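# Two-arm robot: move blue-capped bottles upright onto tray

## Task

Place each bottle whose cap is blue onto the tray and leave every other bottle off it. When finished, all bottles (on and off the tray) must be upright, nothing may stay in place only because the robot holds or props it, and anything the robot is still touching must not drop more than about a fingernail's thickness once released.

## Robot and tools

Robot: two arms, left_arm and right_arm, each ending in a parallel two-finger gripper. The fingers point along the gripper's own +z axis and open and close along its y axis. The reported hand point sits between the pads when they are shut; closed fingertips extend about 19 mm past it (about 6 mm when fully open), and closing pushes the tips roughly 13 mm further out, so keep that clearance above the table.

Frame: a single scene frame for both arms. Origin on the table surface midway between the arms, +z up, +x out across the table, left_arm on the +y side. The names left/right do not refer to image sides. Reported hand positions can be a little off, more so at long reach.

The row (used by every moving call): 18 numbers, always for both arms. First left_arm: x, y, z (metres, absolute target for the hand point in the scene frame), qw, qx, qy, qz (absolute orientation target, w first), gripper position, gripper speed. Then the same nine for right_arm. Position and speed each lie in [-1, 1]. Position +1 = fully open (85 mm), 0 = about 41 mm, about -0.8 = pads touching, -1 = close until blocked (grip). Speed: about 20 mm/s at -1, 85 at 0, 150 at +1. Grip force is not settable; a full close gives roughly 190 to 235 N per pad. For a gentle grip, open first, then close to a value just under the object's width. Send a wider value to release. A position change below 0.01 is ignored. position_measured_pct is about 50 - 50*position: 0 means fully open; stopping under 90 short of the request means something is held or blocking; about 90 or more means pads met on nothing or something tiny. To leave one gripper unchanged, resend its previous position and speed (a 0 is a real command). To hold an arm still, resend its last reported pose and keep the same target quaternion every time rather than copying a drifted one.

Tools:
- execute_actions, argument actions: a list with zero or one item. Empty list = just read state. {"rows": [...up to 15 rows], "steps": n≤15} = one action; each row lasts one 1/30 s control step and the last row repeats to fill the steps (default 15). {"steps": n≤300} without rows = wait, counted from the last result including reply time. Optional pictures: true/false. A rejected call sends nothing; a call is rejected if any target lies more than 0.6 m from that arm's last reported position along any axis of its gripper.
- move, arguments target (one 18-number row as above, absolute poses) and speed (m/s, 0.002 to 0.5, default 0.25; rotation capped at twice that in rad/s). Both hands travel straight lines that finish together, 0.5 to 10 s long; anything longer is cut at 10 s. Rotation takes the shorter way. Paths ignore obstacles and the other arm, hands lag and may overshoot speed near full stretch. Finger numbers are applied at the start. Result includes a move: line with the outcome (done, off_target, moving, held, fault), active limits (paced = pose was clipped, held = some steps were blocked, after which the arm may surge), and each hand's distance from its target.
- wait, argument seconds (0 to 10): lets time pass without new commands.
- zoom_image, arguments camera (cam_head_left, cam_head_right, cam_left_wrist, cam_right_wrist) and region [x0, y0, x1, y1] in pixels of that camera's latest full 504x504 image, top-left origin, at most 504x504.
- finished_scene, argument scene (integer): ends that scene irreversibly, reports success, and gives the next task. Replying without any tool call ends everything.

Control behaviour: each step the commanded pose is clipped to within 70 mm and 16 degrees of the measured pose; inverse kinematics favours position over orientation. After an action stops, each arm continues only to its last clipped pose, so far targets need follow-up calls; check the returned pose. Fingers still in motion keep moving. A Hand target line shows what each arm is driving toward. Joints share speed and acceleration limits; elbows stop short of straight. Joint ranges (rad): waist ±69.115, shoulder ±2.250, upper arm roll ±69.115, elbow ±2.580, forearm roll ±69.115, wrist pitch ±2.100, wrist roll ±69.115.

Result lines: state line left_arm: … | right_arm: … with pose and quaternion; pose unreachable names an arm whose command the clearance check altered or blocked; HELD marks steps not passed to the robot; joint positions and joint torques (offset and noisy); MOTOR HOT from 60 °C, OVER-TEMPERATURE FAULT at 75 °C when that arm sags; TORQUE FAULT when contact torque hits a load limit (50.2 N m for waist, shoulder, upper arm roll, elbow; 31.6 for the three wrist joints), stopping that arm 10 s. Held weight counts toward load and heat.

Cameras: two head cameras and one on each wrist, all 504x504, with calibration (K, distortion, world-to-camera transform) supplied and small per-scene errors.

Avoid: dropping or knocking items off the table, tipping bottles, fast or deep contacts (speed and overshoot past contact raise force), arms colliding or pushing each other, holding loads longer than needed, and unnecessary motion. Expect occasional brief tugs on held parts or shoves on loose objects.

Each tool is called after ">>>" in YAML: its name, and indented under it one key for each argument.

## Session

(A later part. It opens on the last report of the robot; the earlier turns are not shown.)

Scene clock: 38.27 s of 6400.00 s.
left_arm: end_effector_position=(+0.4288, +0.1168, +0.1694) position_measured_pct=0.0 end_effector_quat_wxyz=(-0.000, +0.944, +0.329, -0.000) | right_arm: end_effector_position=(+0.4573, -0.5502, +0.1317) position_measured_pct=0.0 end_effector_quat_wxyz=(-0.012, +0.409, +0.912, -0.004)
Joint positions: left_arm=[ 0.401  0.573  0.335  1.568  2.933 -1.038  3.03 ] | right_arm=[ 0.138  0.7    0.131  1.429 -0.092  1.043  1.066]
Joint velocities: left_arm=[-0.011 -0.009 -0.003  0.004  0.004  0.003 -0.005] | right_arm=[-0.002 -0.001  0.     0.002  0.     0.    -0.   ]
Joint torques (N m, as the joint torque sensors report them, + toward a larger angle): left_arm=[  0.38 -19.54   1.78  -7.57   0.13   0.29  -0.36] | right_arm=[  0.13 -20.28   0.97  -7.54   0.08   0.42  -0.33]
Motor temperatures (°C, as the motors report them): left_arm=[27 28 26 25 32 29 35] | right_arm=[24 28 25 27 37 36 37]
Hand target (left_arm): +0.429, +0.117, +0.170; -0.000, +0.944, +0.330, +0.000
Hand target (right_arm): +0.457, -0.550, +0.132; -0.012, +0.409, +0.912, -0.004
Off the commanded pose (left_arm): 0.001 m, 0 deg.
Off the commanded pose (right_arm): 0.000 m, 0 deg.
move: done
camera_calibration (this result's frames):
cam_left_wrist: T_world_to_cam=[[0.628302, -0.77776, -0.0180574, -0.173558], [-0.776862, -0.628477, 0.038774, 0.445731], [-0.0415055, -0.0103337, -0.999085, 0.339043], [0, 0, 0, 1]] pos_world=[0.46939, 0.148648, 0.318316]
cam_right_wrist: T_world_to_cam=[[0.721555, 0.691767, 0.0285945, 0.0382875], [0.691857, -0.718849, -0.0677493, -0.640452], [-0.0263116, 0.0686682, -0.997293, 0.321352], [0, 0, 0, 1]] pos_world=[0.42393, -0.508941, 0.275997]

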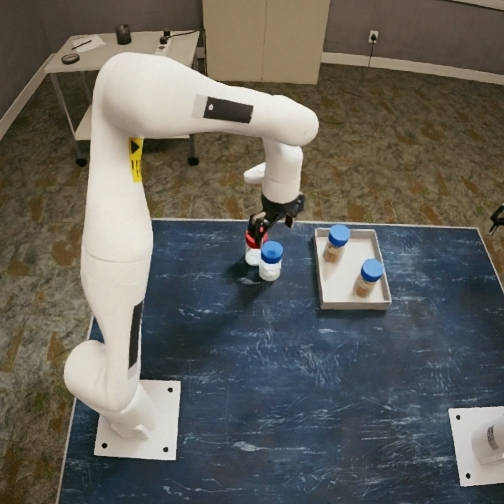

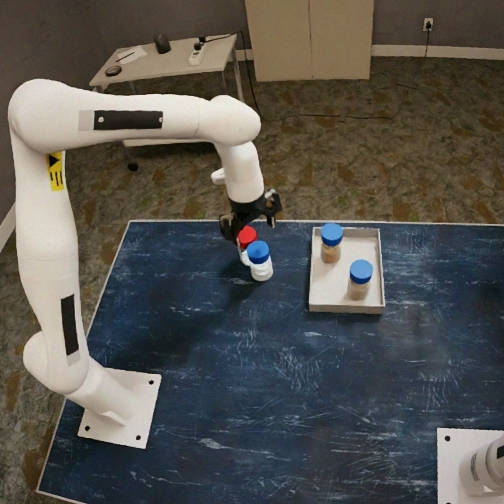

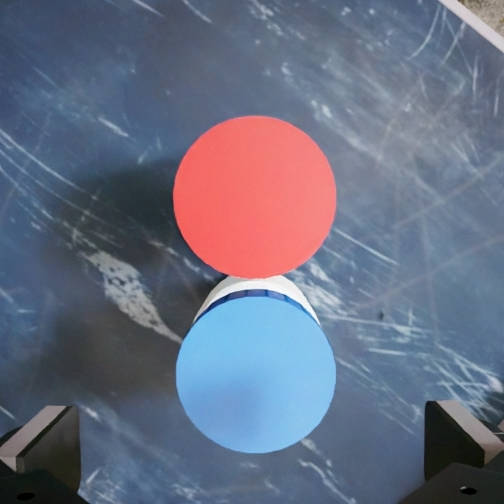

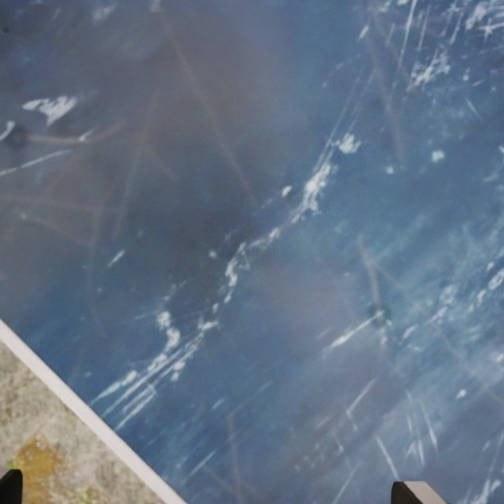

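>>> move:
  target: [0.430,0.1155,0.07,0,0.944,0.330,0,1,0,0.4573,-0.5502,0.1317,-0.012,0.409,0.912,-0.004,1,0]
  speed: 0.12

>>> move:
  target: [0.430,0.1155,0.07,0,0.944,0.330,0,-1,0,0.4573,-0.5502,0.1317,-0.012,0.409,0.912,-0.004,1,0]

>>> move:
  target: [0.425,0.11,0.15,0,0.944,0.330,0,-1,0,0.4573,-0.5502,0.1317,-0.012,0.409,0.912,-0.004,1,0]
  speed: 0.2

>>> move:
  target: [0.385,-0.058,0.13,0,0.7071,0.7071,0,-1,0,0.4573,-0.5502,0.1317,-0.012,0.409,0.912,-0.004,1,0]
  speed: 0.25

>>> move:
  target: [0.385,-0.058,0.074,0,0.7071,0.7071,0,-1,0,0.4573,-0.5502,0.1317,-0.012,0.409,0.912,-0.004,1,0]
  speed: 0.04

>>> move:
  target: [0.385,-0.058,0.075,0,0.7071,0.7071,0,1,0,0.4573,-0.5502,0.1317,-0.012,0.409,0.912,-0.004,1,0]

>>> move:
  target: [0.385,-0.058,0.2,0,0.7071,0.7071,0,1,0,0.4573,-0.5502,0.1317,-0.012,0.409,0.912,-0.004,1,0]

Scene clock: 43.03 s of 6400.00 s.
left_arm: end_effector_position=(+0.4301, +0.1155, +0.0704) position_measured_pct=0.0 end_effector_quat_wxyz=(+0.000, +0.944, +0.330, +0.000) | right_arm: end_effector_position=(+0.4573, -0.5502, +0.1317) position_measured_pct=0.0 end_effector_quat_wxyz=(-0.012, +0.409, +0.912, -0.004)
Joint positions: left_arm=[ 0.433  0.721  0.286  1.671  2.876 -0.788  3.078] | right_arm=[ 0.138  0.7    0.131  1.429 -0.092  1.043  1.066]
Joint velocities: left_arm=[ 0.001  0.004 -0.    -0.    -0.     0.001 -0.002] | right_arm=[-0.001  0.001 -0.    -0.    -0.     0.     0.   ]
Joint torques (N m, as the joint torque sensors report them, + toward a larger angle): left_arm=[  0.03 -20.76   1.78  -6.     0.01  -0.15   0.01] | right_arm=[  0.04 -20.31   1.03  -7.7    0.11   0.37  -0.33]
Motor temperatures (°C, as the motors report them): left_arm=[27 28 26 25 32 29 35] | right_arm=[24 28 25 27 37 36 37]
Hand target (left_arm): +0.430, +0.115, +0.070; +0.000, +0.944, +0.330, -0.000
Hand target (right_arm): +0.457, -0.550, +0.132; -0.012, +0.409, +0.912, -0.004
Off the commanded pose (left_arm): 0.000 m, 0 deg.
Off the commanded pose (right_arm): 0.000 m, 0 deg.
After step 90, 0.53 s passed at rest.
move: done
camera_calibration (this result's frames):
cam_left_wrist: T_world_to_cam=[[0.629447, -0.776861, -0.0168435, -0.177863], [-0.775978, -0.629571, 0.0387144, 0.44956], [-0.0406799, -0.0112985, -0.999108, 0.239876], [0, 0, 0, 1]] pos_world=[0.470562, 0.147566, 0.219262]
cam_right_wrist: T_world_to_cam=[[0.721555, 0.691767, 0.0285947, 0.0382873], [0.691857, -0.718849, -0.0677493, -0.640452], [-0.0263114, 0.0686682, -0.997293, 0.321352], [0, 0, 0, 1]] pos_world=[0.42393, -0.508941, 0.275997]

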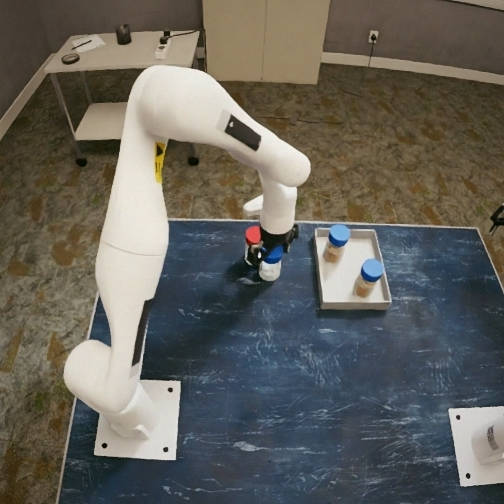

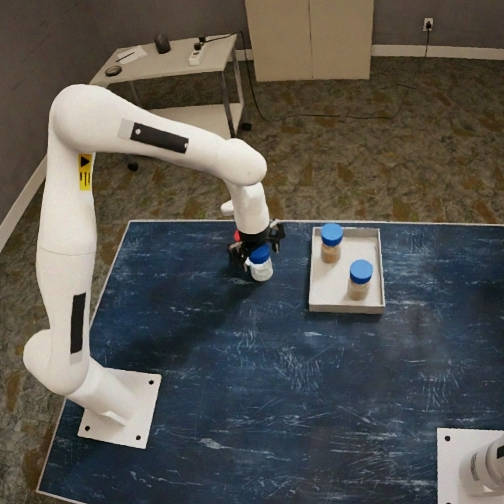

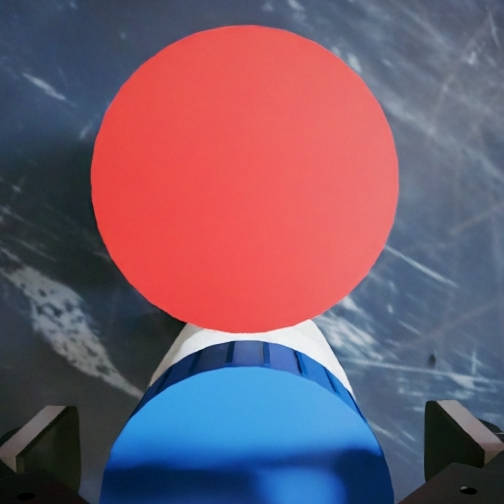

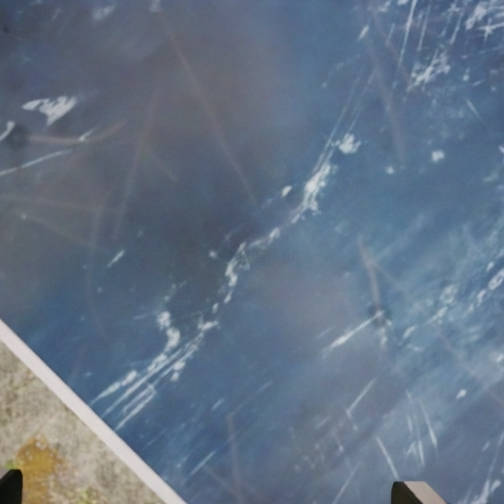

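Scene clock: 43.77 s of 6400.00 s.
left_arm: end_effector_position=(+0.4303, +0.1152, +0.0711) position_measured_pct=38.5 end_effector_quat_wxyz=(+0.001, +0.944, +0.330, +0.001) | right_arm: end_effector_position=(+0.4573, -0.5502, +0.1317) position_measured_pct=0.0 end_effector_quat_wxyz=(-0.012, +0.409, +0.912, -0.004)
Joint positions: left_arm=[ 0.433  0.72   0.286  1.67   2.876 -0.789  3.079] | right_arm=[ 0.138  0.7    0.131  1.429 -0.092  1.043  1.066]
Joint velocities: left_arm=[ 0.    -0.     0.     0.001  0.001 -0.001  0.001] | right_arm=[-0.     0.    -0.001 -0.001 -0.     0.     0.   ]
Joint torques (N m, as the joint torque sensors report them, + toward a larger angle): left_arm=[  0.13 -18.63   1.59  -6.07   0.3    0.49  -0.31] | right_arm=[ -0.01 -20.3    1.11  -7.57   0.09   0.4   -0.31]
Motor temperatures (°C, as the motors report them): left_arm=[27 28 26 25 32 29 35] | right_arm=[24 28 25 27 37 36 37]
Hand target (left_arm): +0.430, +0.116, +0.070; -0.000, +0.944, +0.330, -0.000
Hand target (right_arm): +0.457, -0.550, +0.132; -0.012, +0.409, +0.912, -0.004
Off the commanded pose (left_arm): 0.001 m, 0 deg.
Off the commanded pose (right_arm): 0.000 m, 0 deg.
move: done
camera_calibration (this result's frames):
cam_left_wrist: T_world_to_cam=[[0.629358, -0.776957, -0.0157274, -0.17825], [-0.776115, -0.629445, 0.0379979, 0.449619], [-0.0394222, -0.011708, -0.999154, 0.240114], [0, 0, 0, 1]] pos_world=[0.470606, 0.147329, 0.220023]
cam_right_wrist: T_world_to_cam=[[0.721555, 0.691767, 0.0285947, 0.0382874], [0.691857, -0.718849, -0.0677491, -0.640452], [-0.0263113, 0.0686681, -0.997293, 0.321352], [0, 0, 0, 1]] pos_world=[0.42393, -0.508941, 0.275997]

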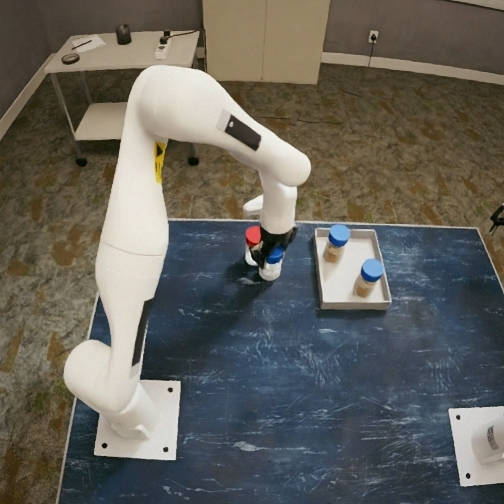

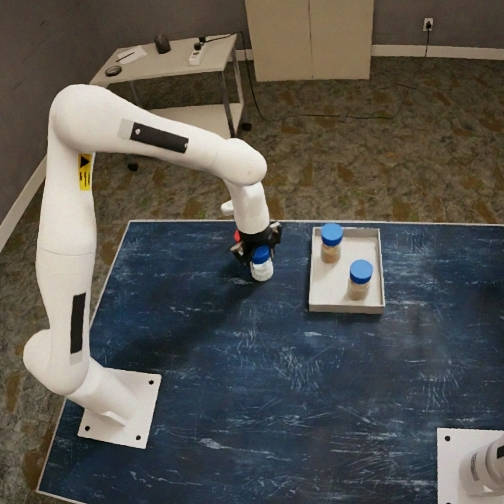

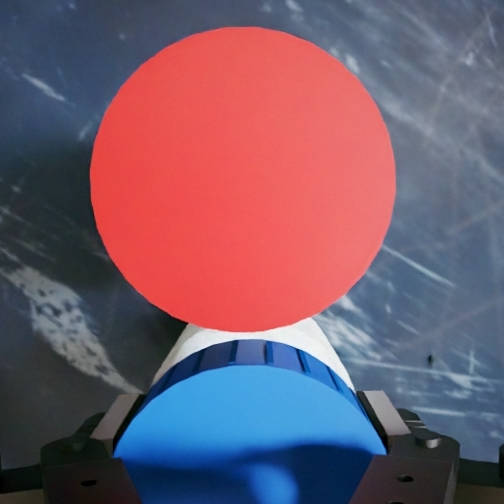

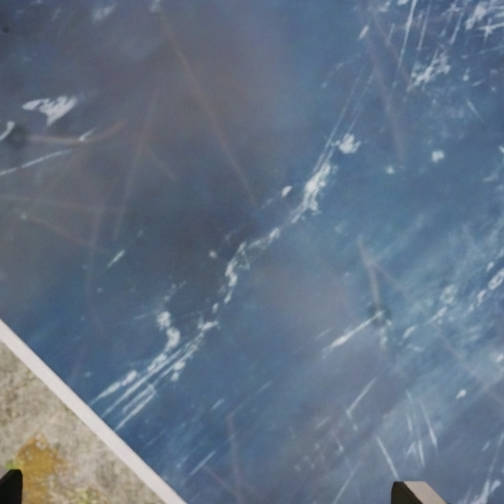

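Scene clock: 44.63 s of 6400.00 s.
left_arm: end_effector_position=(+0.4249, +0.1100, +0.1497) position_measured_pct=38.5 end_effector_quat_wxyz=(-0.000, +0.944, +0.330, -0.000) | right_arm: end_effector_position=(+0.4573, -0.5502, +0.1317) position_measured_pct=0.0 end_effector_quat_wxyz=(-0.012, +0.409, +0.912, -0.004)
Joint positions: left_arm=[ 0.422  0.6    0.327  1.591  2.922 -0.987  3.055] | right_arm=[ 0.138  0.7    0.131  1.429 -0.092  1.043  1.066]
Joint velocities: left_arm=[-0.001 -0.003  0.     0.     0.    -0.003 -0.001] | right_arm=[-0.001  0.     0.     0.001 -0.     0.     0.   ]
Joint torques (N m, as the joint torque sensors report them, + toward a larger angle): left_arm=[  0.07 -21.04   2.52  -8.07  -0.04   0.02  -0.05] | right_arm=[  0.02 -20.35   1.06  -7.69   0.1    0.34  -0.32]
Motor temperatures (°C, as the motors report them): left_arm=[27 28 26 25 32 29 35] | right_arm=[24 28 25 27 37 36 37]
Hand target (left_arm): +0.425, +0.110, +0.150; -0.000, +0.944, +0.330, +0.000
Hand target (right_arm): +0.457, -0.550, +0.132; -0.012, +0.409, +0.912, -0.004
Off the commanded pose (left_arm): 0.000 m, 0 deg.
Off the commanded pose (right_arm): 0.000 m, 0 deg.
move: done
camera_calibration (this result's frames):
cam_left_wrist: T_world_to_cam=[[0.629337, -0.776936, -0.0174873, -0.177405], [-0.776049, -0.629488, 0.0386431, 0.439044], [-0.0410313, -0.0107485, -0.9991, 0.318974], [0, 0, 0, 1]] pos_world=[0.465455, 0.14197, 0.298619]
cam_right_wrist: T_world_to_cam=[[0.721555, 0.691767, 0.0285949, 0.0382873], [0.691857, -0.718849, -0.0677493, -0.640452], [-0.0263113, 0.0686684, -0.997293, 0.321352], [0, 0, 0, 1]] pos_world=[0.42393, -0.508941, 0.275997]

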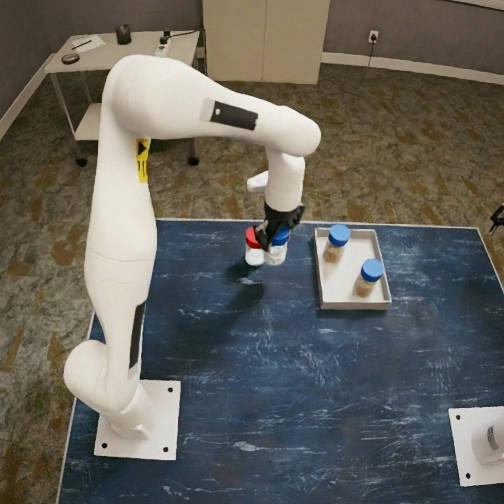

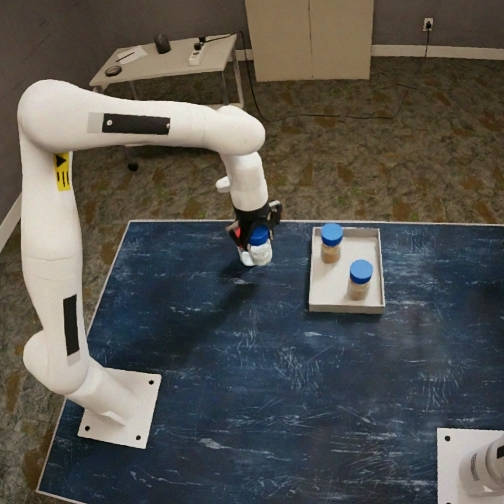

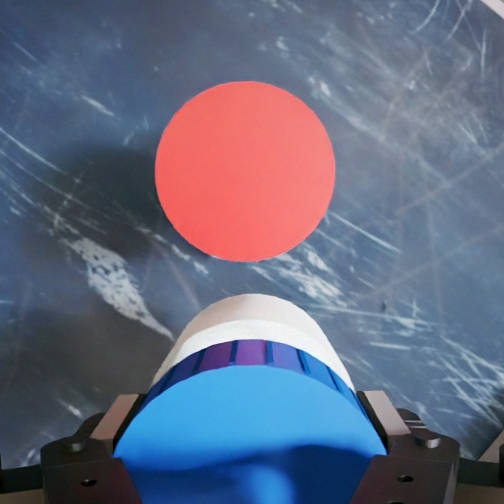

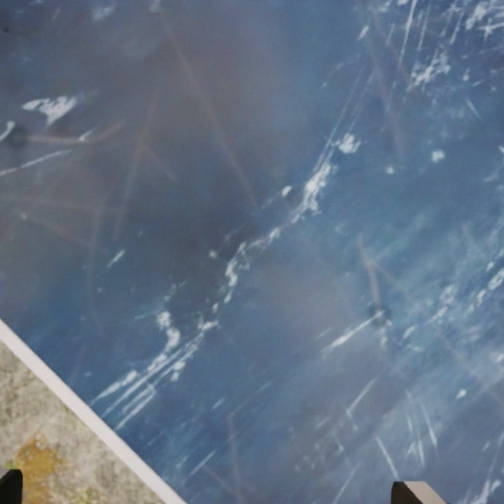

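Scene clock: 46.83 s of 6400.00 s.
left_arm: end_effector_position=(+0.3852, -0.0575, +0.1304) position_measured_pct=38.5 end_effector_quat_wxyz=(+0.000, +0.707, +0.707, -0.000) | right_arm: end_effector_position=(+0.4573, -0.5502, +0.1317) position_measured_pct=0.0 end_effector_quat_wxyz=(-0.012, +0.409, +0.912, -0.004)
Joint positions: left_arm=[ 0.854  0.804  0.101  1.218  3.061 -1.123  4.097] | right_arm=[ 0.138  0.7    0.131  1.429 -0.092  1.043  1.066]
Joint velocities: left_arm=[ 0.006  0.006  0.001 -0.004 -0.    -0.004  0.004] | right_arm=[ 0.    -0.    -0.001  0.     0.     0.    -0.   ]
Joint torques (N m, as the joint torque sensors report them, + toward a larger angle): left_arm=[  0.07 -24.73   0.89  -8.32   0.06   0.09   0.09] | right_arm=[ -0.01 -20.32   1.1   -7.54   0.05   0.45  -0.33]
Motor temperatures (°C, as the motors report them): left_arm=[27 28 26 25 32 29 35] | right_arm=[24 28 25 27 37 36 37]
Hand target (left_arm): +0.385, -0.058, +0.130; +0.000, +0.707, +0.707, +0.000
Hand target (right_arm): +0.457, -0.550, +0.132; -0.012, +0.409, +0.912, -0.004
Off the commanded pose (left_arm): 0.001 m, 0 deg.
Off the commanded pose (right_arm): 0.000 m, 0 deg.
move: done
camera_calibration (this result's frames):
cam_left_wrist: T_world_to_cam=[[0.999817, 0.00911931, -0.016825, -0.380447], [0.00977282, -0.999184, 0.0391774, -0.0205578], [-0.016454, -0.0393346, -0.999091, 0.285143], [0, 0, 0, 1]] pos_world=[0.38527, -0.00585563, 0.279289]
cam_right_wrist: T_world_to_cam=[[0.721555, 0.691766, 0.0285945, 0.0382873], [0.691857, -0.718849, -0.0677495, -0.640452], [-0.0263117, 0.0686683, -0.997293, 0.321352], [0, 0, 0, 1]] pos_world=[0.42393, -0.508941, 0.275997]

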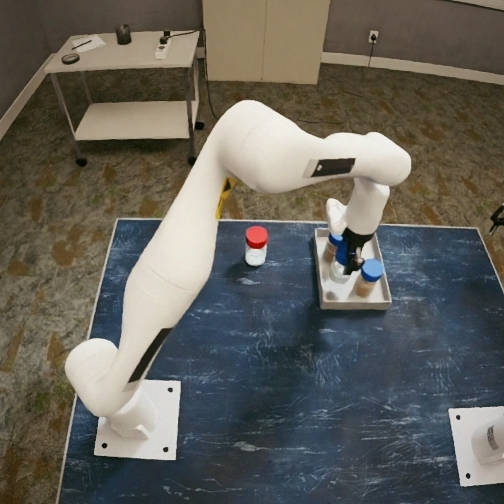

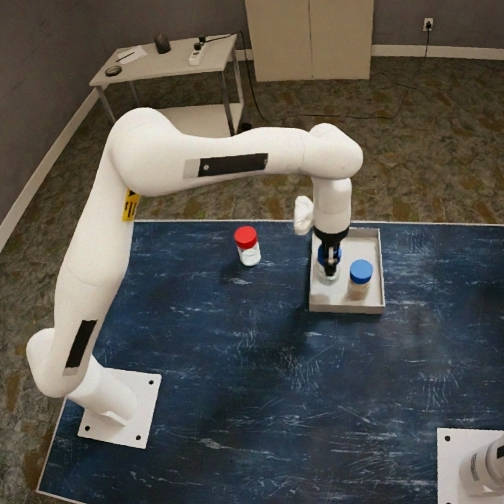

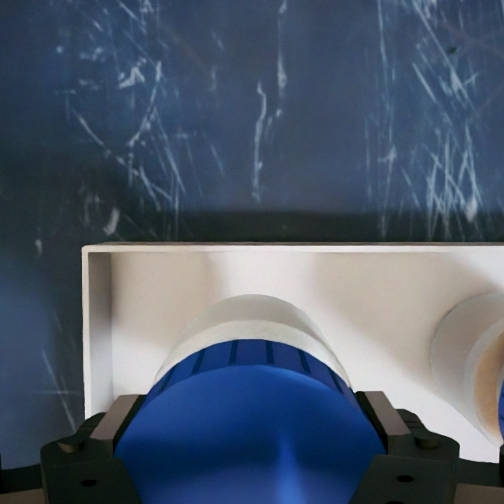

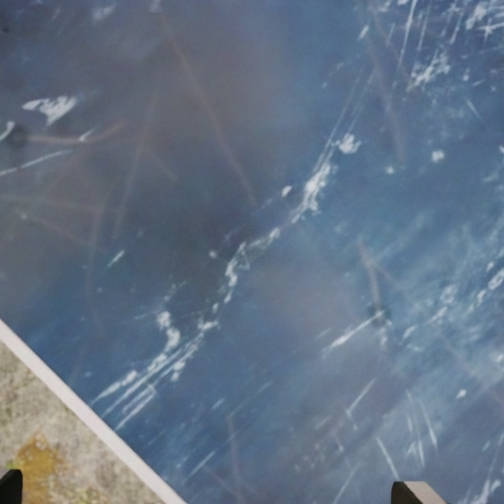

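Scene clock: 48.53 s of 6400.00 s.
left_arm: end_effector_position=(+0.3850, -0.0580, +0.0742) position_measured_pct=38.5 end_effector_quat_wxyz=(+0.000, +0.707, +0.707, -0.000) | right_arm: end_effector_position=(+0.4573, -0.5502, +0.1317) position_measured_pct=0.0 end_effector_quat_wxyz=(-0.012, +0.409, +0.912, -0.004)
Joint positions: left_arm=[ 0.858  0.874  0.093  1.274  3.056 -0.998  4.101] | right_arm=[ 0.138  0.7    0.131  1.429 -0.092  1.043  1.066]
Joint velocities: left_arm=[-0.    -0.    -0.     0.    -0.    -0.    -0.001] | right_arm=[ 0.001 -0.     0.001 -0.002  0.     0.     0.   ]
Joint torques (N m, as the joint torque sensors report them, + toward a larger angle): left_arm=[  0.11 -25.59   1.    -7.84   0.07   0.03  -0.33] | right_arm=[  0.01 -20.31   1.11  -7.75   0.11   0.37  -0.36]
Motor temperatures (°C, as the motors report them): left_arm=[27 28 26 25 32 29 35] | right_arm=[24 28 25 27 37 36 37]
Hand target (left_arm): +0.385, -0.058, +0.074; -0.000, +0.707, +0.707, -0.000
Hand target (right_arm): +0.457, -0.550, +0.132; -0.012, +0.409, +0.912, -0.004
Off the commanded pose (left_arm): 0.000 m, 0 deg.
Off the commanded pose (right_arm): 0.000 m, 0 deg.
move: done
camera_calibration (this result's frames):
cam_left_wrist: T_world_to_cam=[[0.999818, 0.00826656, -0.0171945, -0.381262], [0.00892883, -0.999207, 0.0388026, -0.0184843], [-0.0168601, -0.0389491, -0.999099, 0.229097], [0, 0, 0, 1]] pos_world=[0.38522, -0.00639479, 0.223052]
cam_right_wrist: T_world_to_cam=[[0.721555, 0.691767, 0.0285947, 0.0382874], [0.691857, -0.718849, -0.0677493, -0.640452], [-0.0263115, 0.0686682, -0.997293, 0.321352], [0, 0, 0, 1]] pos_world=[0.42393, -0.508941, 0.275997]

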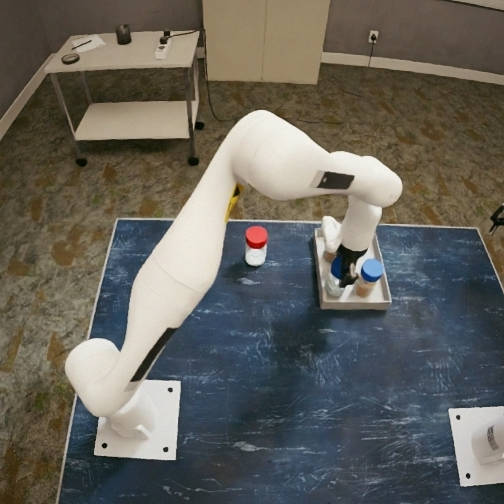

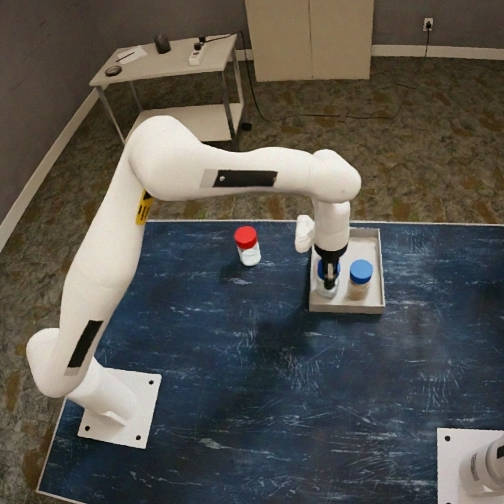

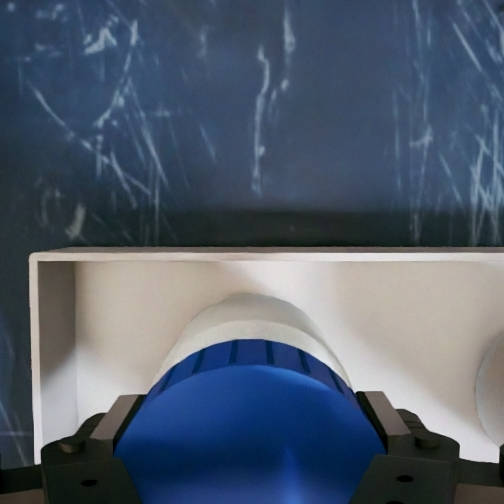

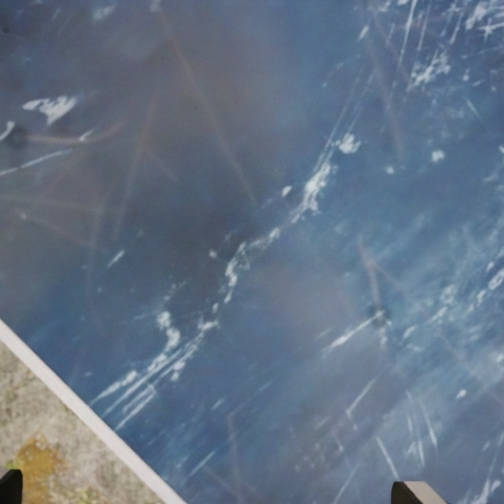

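Scene clock: 49.33 s of 6400.00 s.
left_arm: end_effector_position=(+0.3850, -0.0580, +0.0750) position_measured_pct=0.0 end_effector_quat_wxyz=(+0.000, +0.707, +0.707, -0.000) | right_arm: end_effector_position=(+0.4573, -0.5502, +0.1317) position_measured_pct=0.0 end_effector_quat_wxyz=(-0.012, +0.409, +0.912, -0.004)
Joint positions: left_arm=[ 0.858  0.872  0.093  1.273  3.057 -1.     4.101] | right_arm=[ 0.138  0.7    0.131  1.429 -0.092  1.043  1.066]
Joint velocities: left_arm=[ 0.    -0.    -0.    -0.001 -0.    -0.     0.001] | right_arm=[-0. -0. -0. -0.  0. -0.  0.]
Joint torques (N m, as the joint torque sensors report them, + toward a larger angle): left_arm=[  0.4  -24.2    0.77  -7.47   0.23  -0.02  -0.34] | right_arm=[ -0.02 -20.27   1.03  -7.77   0.05   0.33  -0.37]
Motor temperatures (°C, as the motors report them): left_arm=[27 28 26 25 32 29 35] | right_arm=[24 28 25 27 37 36 37]
Hand target (left_arm): +0.385, -0.058, +0.075; -0.000, +0.707, +0.707, +0.000
Hand target (right_arm): +0.457, -0.550, +0.132; -0.012, +0.409, +0.912, -0.004
Off the commanded pose (left_arm): 0.000 m, 0 deg.
Off the commanded pose (right_arm): 0.000 m, 0 deg.
move: done
camera_calibration (this result's frames):
cam_left_wrist: T_world_to_cam=[[0.999818, 0.00826362, -0.0172232, -0.381229], [0.00892542, -0.999211, 0.0387088, -0.018502], [-0.0168898, -0.0388555, -0.999102, 0.22995], [0, 0, 0, 1]] pos_world=[0.385208, -0.00640229, 0.223894]
cam_right_wrist: T_world_to_cam=[[0.721555, 0.691767, 0.0285946, 0.0382875], [0.691857, -0.718849, -0.0677494, -0.640452], [-0.0263115, 0.0686683, -0.997293, 0.321352], [0, 0, 0, 1]] pos_world=[0.42393, -0.508941, 0.275997]

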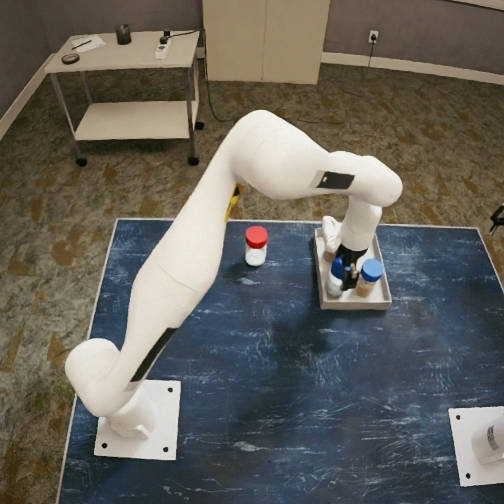

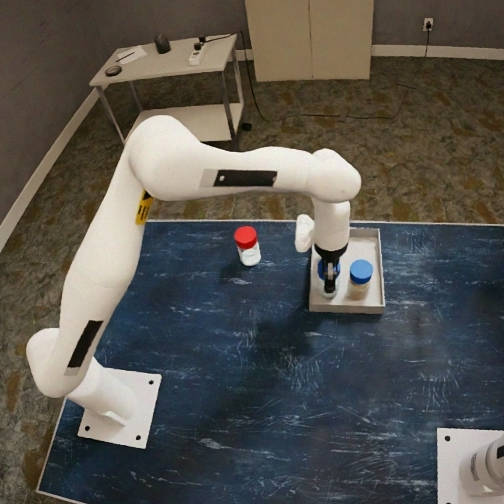

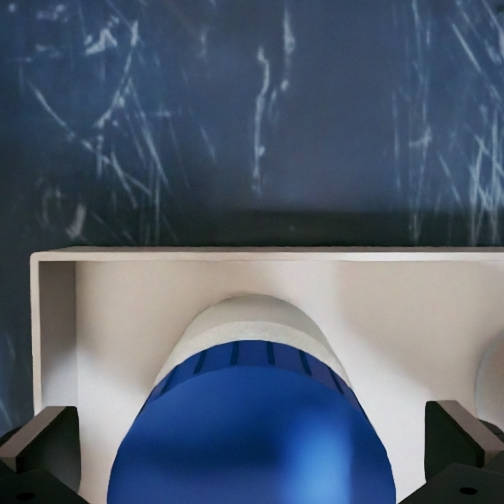

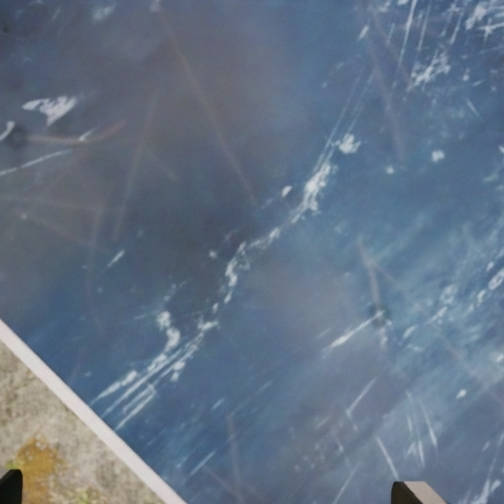

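Scene clock: 50.30 s of 6400.00 s.
left_arm: end_effector_position=(+0.3850, -0.0580, +0.1999) position_measured_pct=0.0 end_effector_quat_wxyz=(+0.000, +0.707, +0.707, +0.000) | right_arm: end_effector_position=(+0.4573, -0.5502, +0.1317) position_measured_pct=0.0 end_effector_quat_wxyz=(-0.012, +0.409, +0.912, -0.004)
Joint positions: left_arm=[ 0.854  0.741  0.109  1.107  3.065 -1.297  4.092] | right_arm=[ 0.138  0.7    0.131  1.429 -0.092  1.043  1.066]
Joint velocities: left_arm=[-0.     0.    -0.    -0.003  0.    -0.002 -0.001] | right_arm=[ 0.    -0.     0.002  0.002  0.    -0.     0.   ]
Joint torques (N m, as the joint torque sensors report them, + toward a larger angle): left_arm=[  0.52 -23.58   0.63  -8.48   0.11   0.5   -0.23] | right_arm=[ -0.01 -20.22   1.09  -7.61   0.09   0.41  -0.36]
Motor temperatures (°C, as the motors report them): left_arm=[27 28 26 25 32 29 35] | right_arm=[24 28 25 27 37 36 37]
Hand target (left_arm): +0.385, -0.058, +0.200; +0.000, +0.707, +0.707, +0.000
Hand target (right_arm): +0.457, -0.550, +0.132; -0.012, +0.409, +0.912, -0.004
Off the commanded pose (left_arm): 0.000 m, 0 deg.
Off the commanded pose (right_arm): 0.000 m, 0 deg.
move: done
camera_calibration (this result's frames):
cam_left_wrist: T_world_to_cam=[[0.999819, 0.00829769, -0.0171183, -0.379114], [0.0089549, -0.999212, 0.0386799, -0.0233455], [-0.0167838, -0.0388262, -0.999105, 0.354667], [0, 0, 0, 1]] pos_world=[0.385207, -0.00641095, 0.348763]
cam_right_wrist: T_world_to_cam=[[0.721555, 0.691766, 0.0285948, 0.0382872], [0.691857, -0.718849, -0.0677492, -0.640452], [-0.0263113, 0.0686683, -0.997293, 0.321352], [0, 0, 0, 1]] pos_world=[0.42393, -0.508941, 0.275997]

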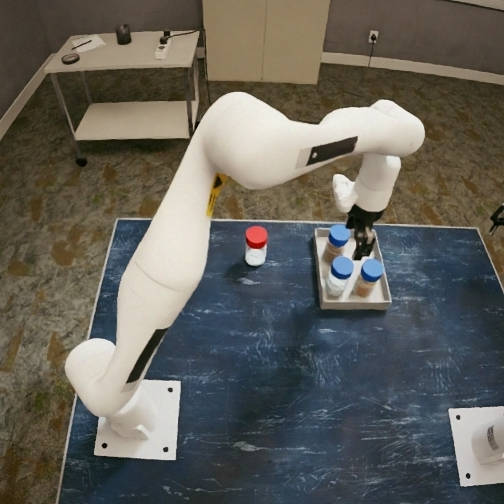

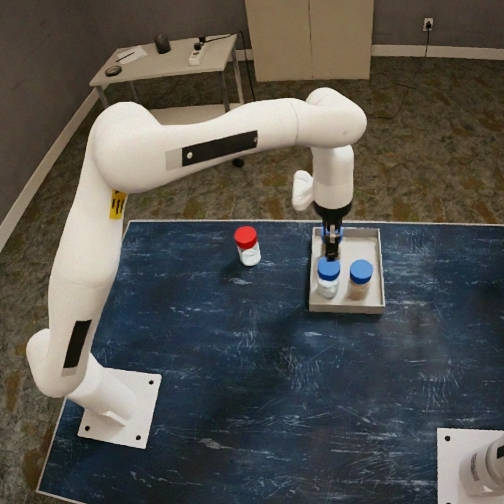

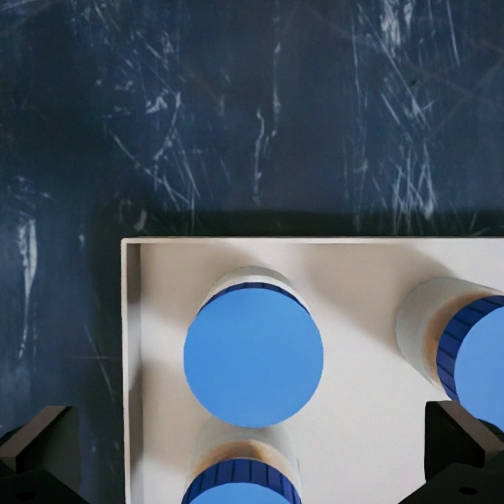

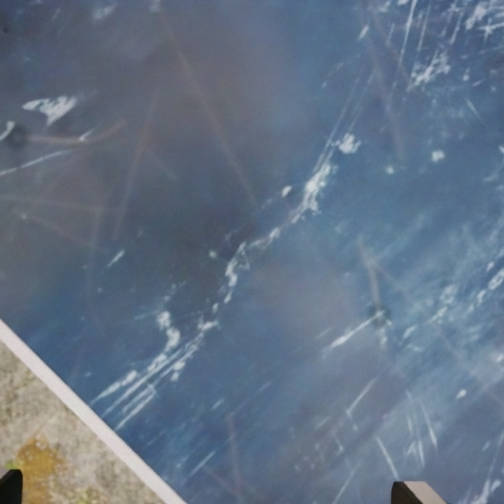

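>>> finished_scene:
  scene: 1

The scene is finished: the task was done.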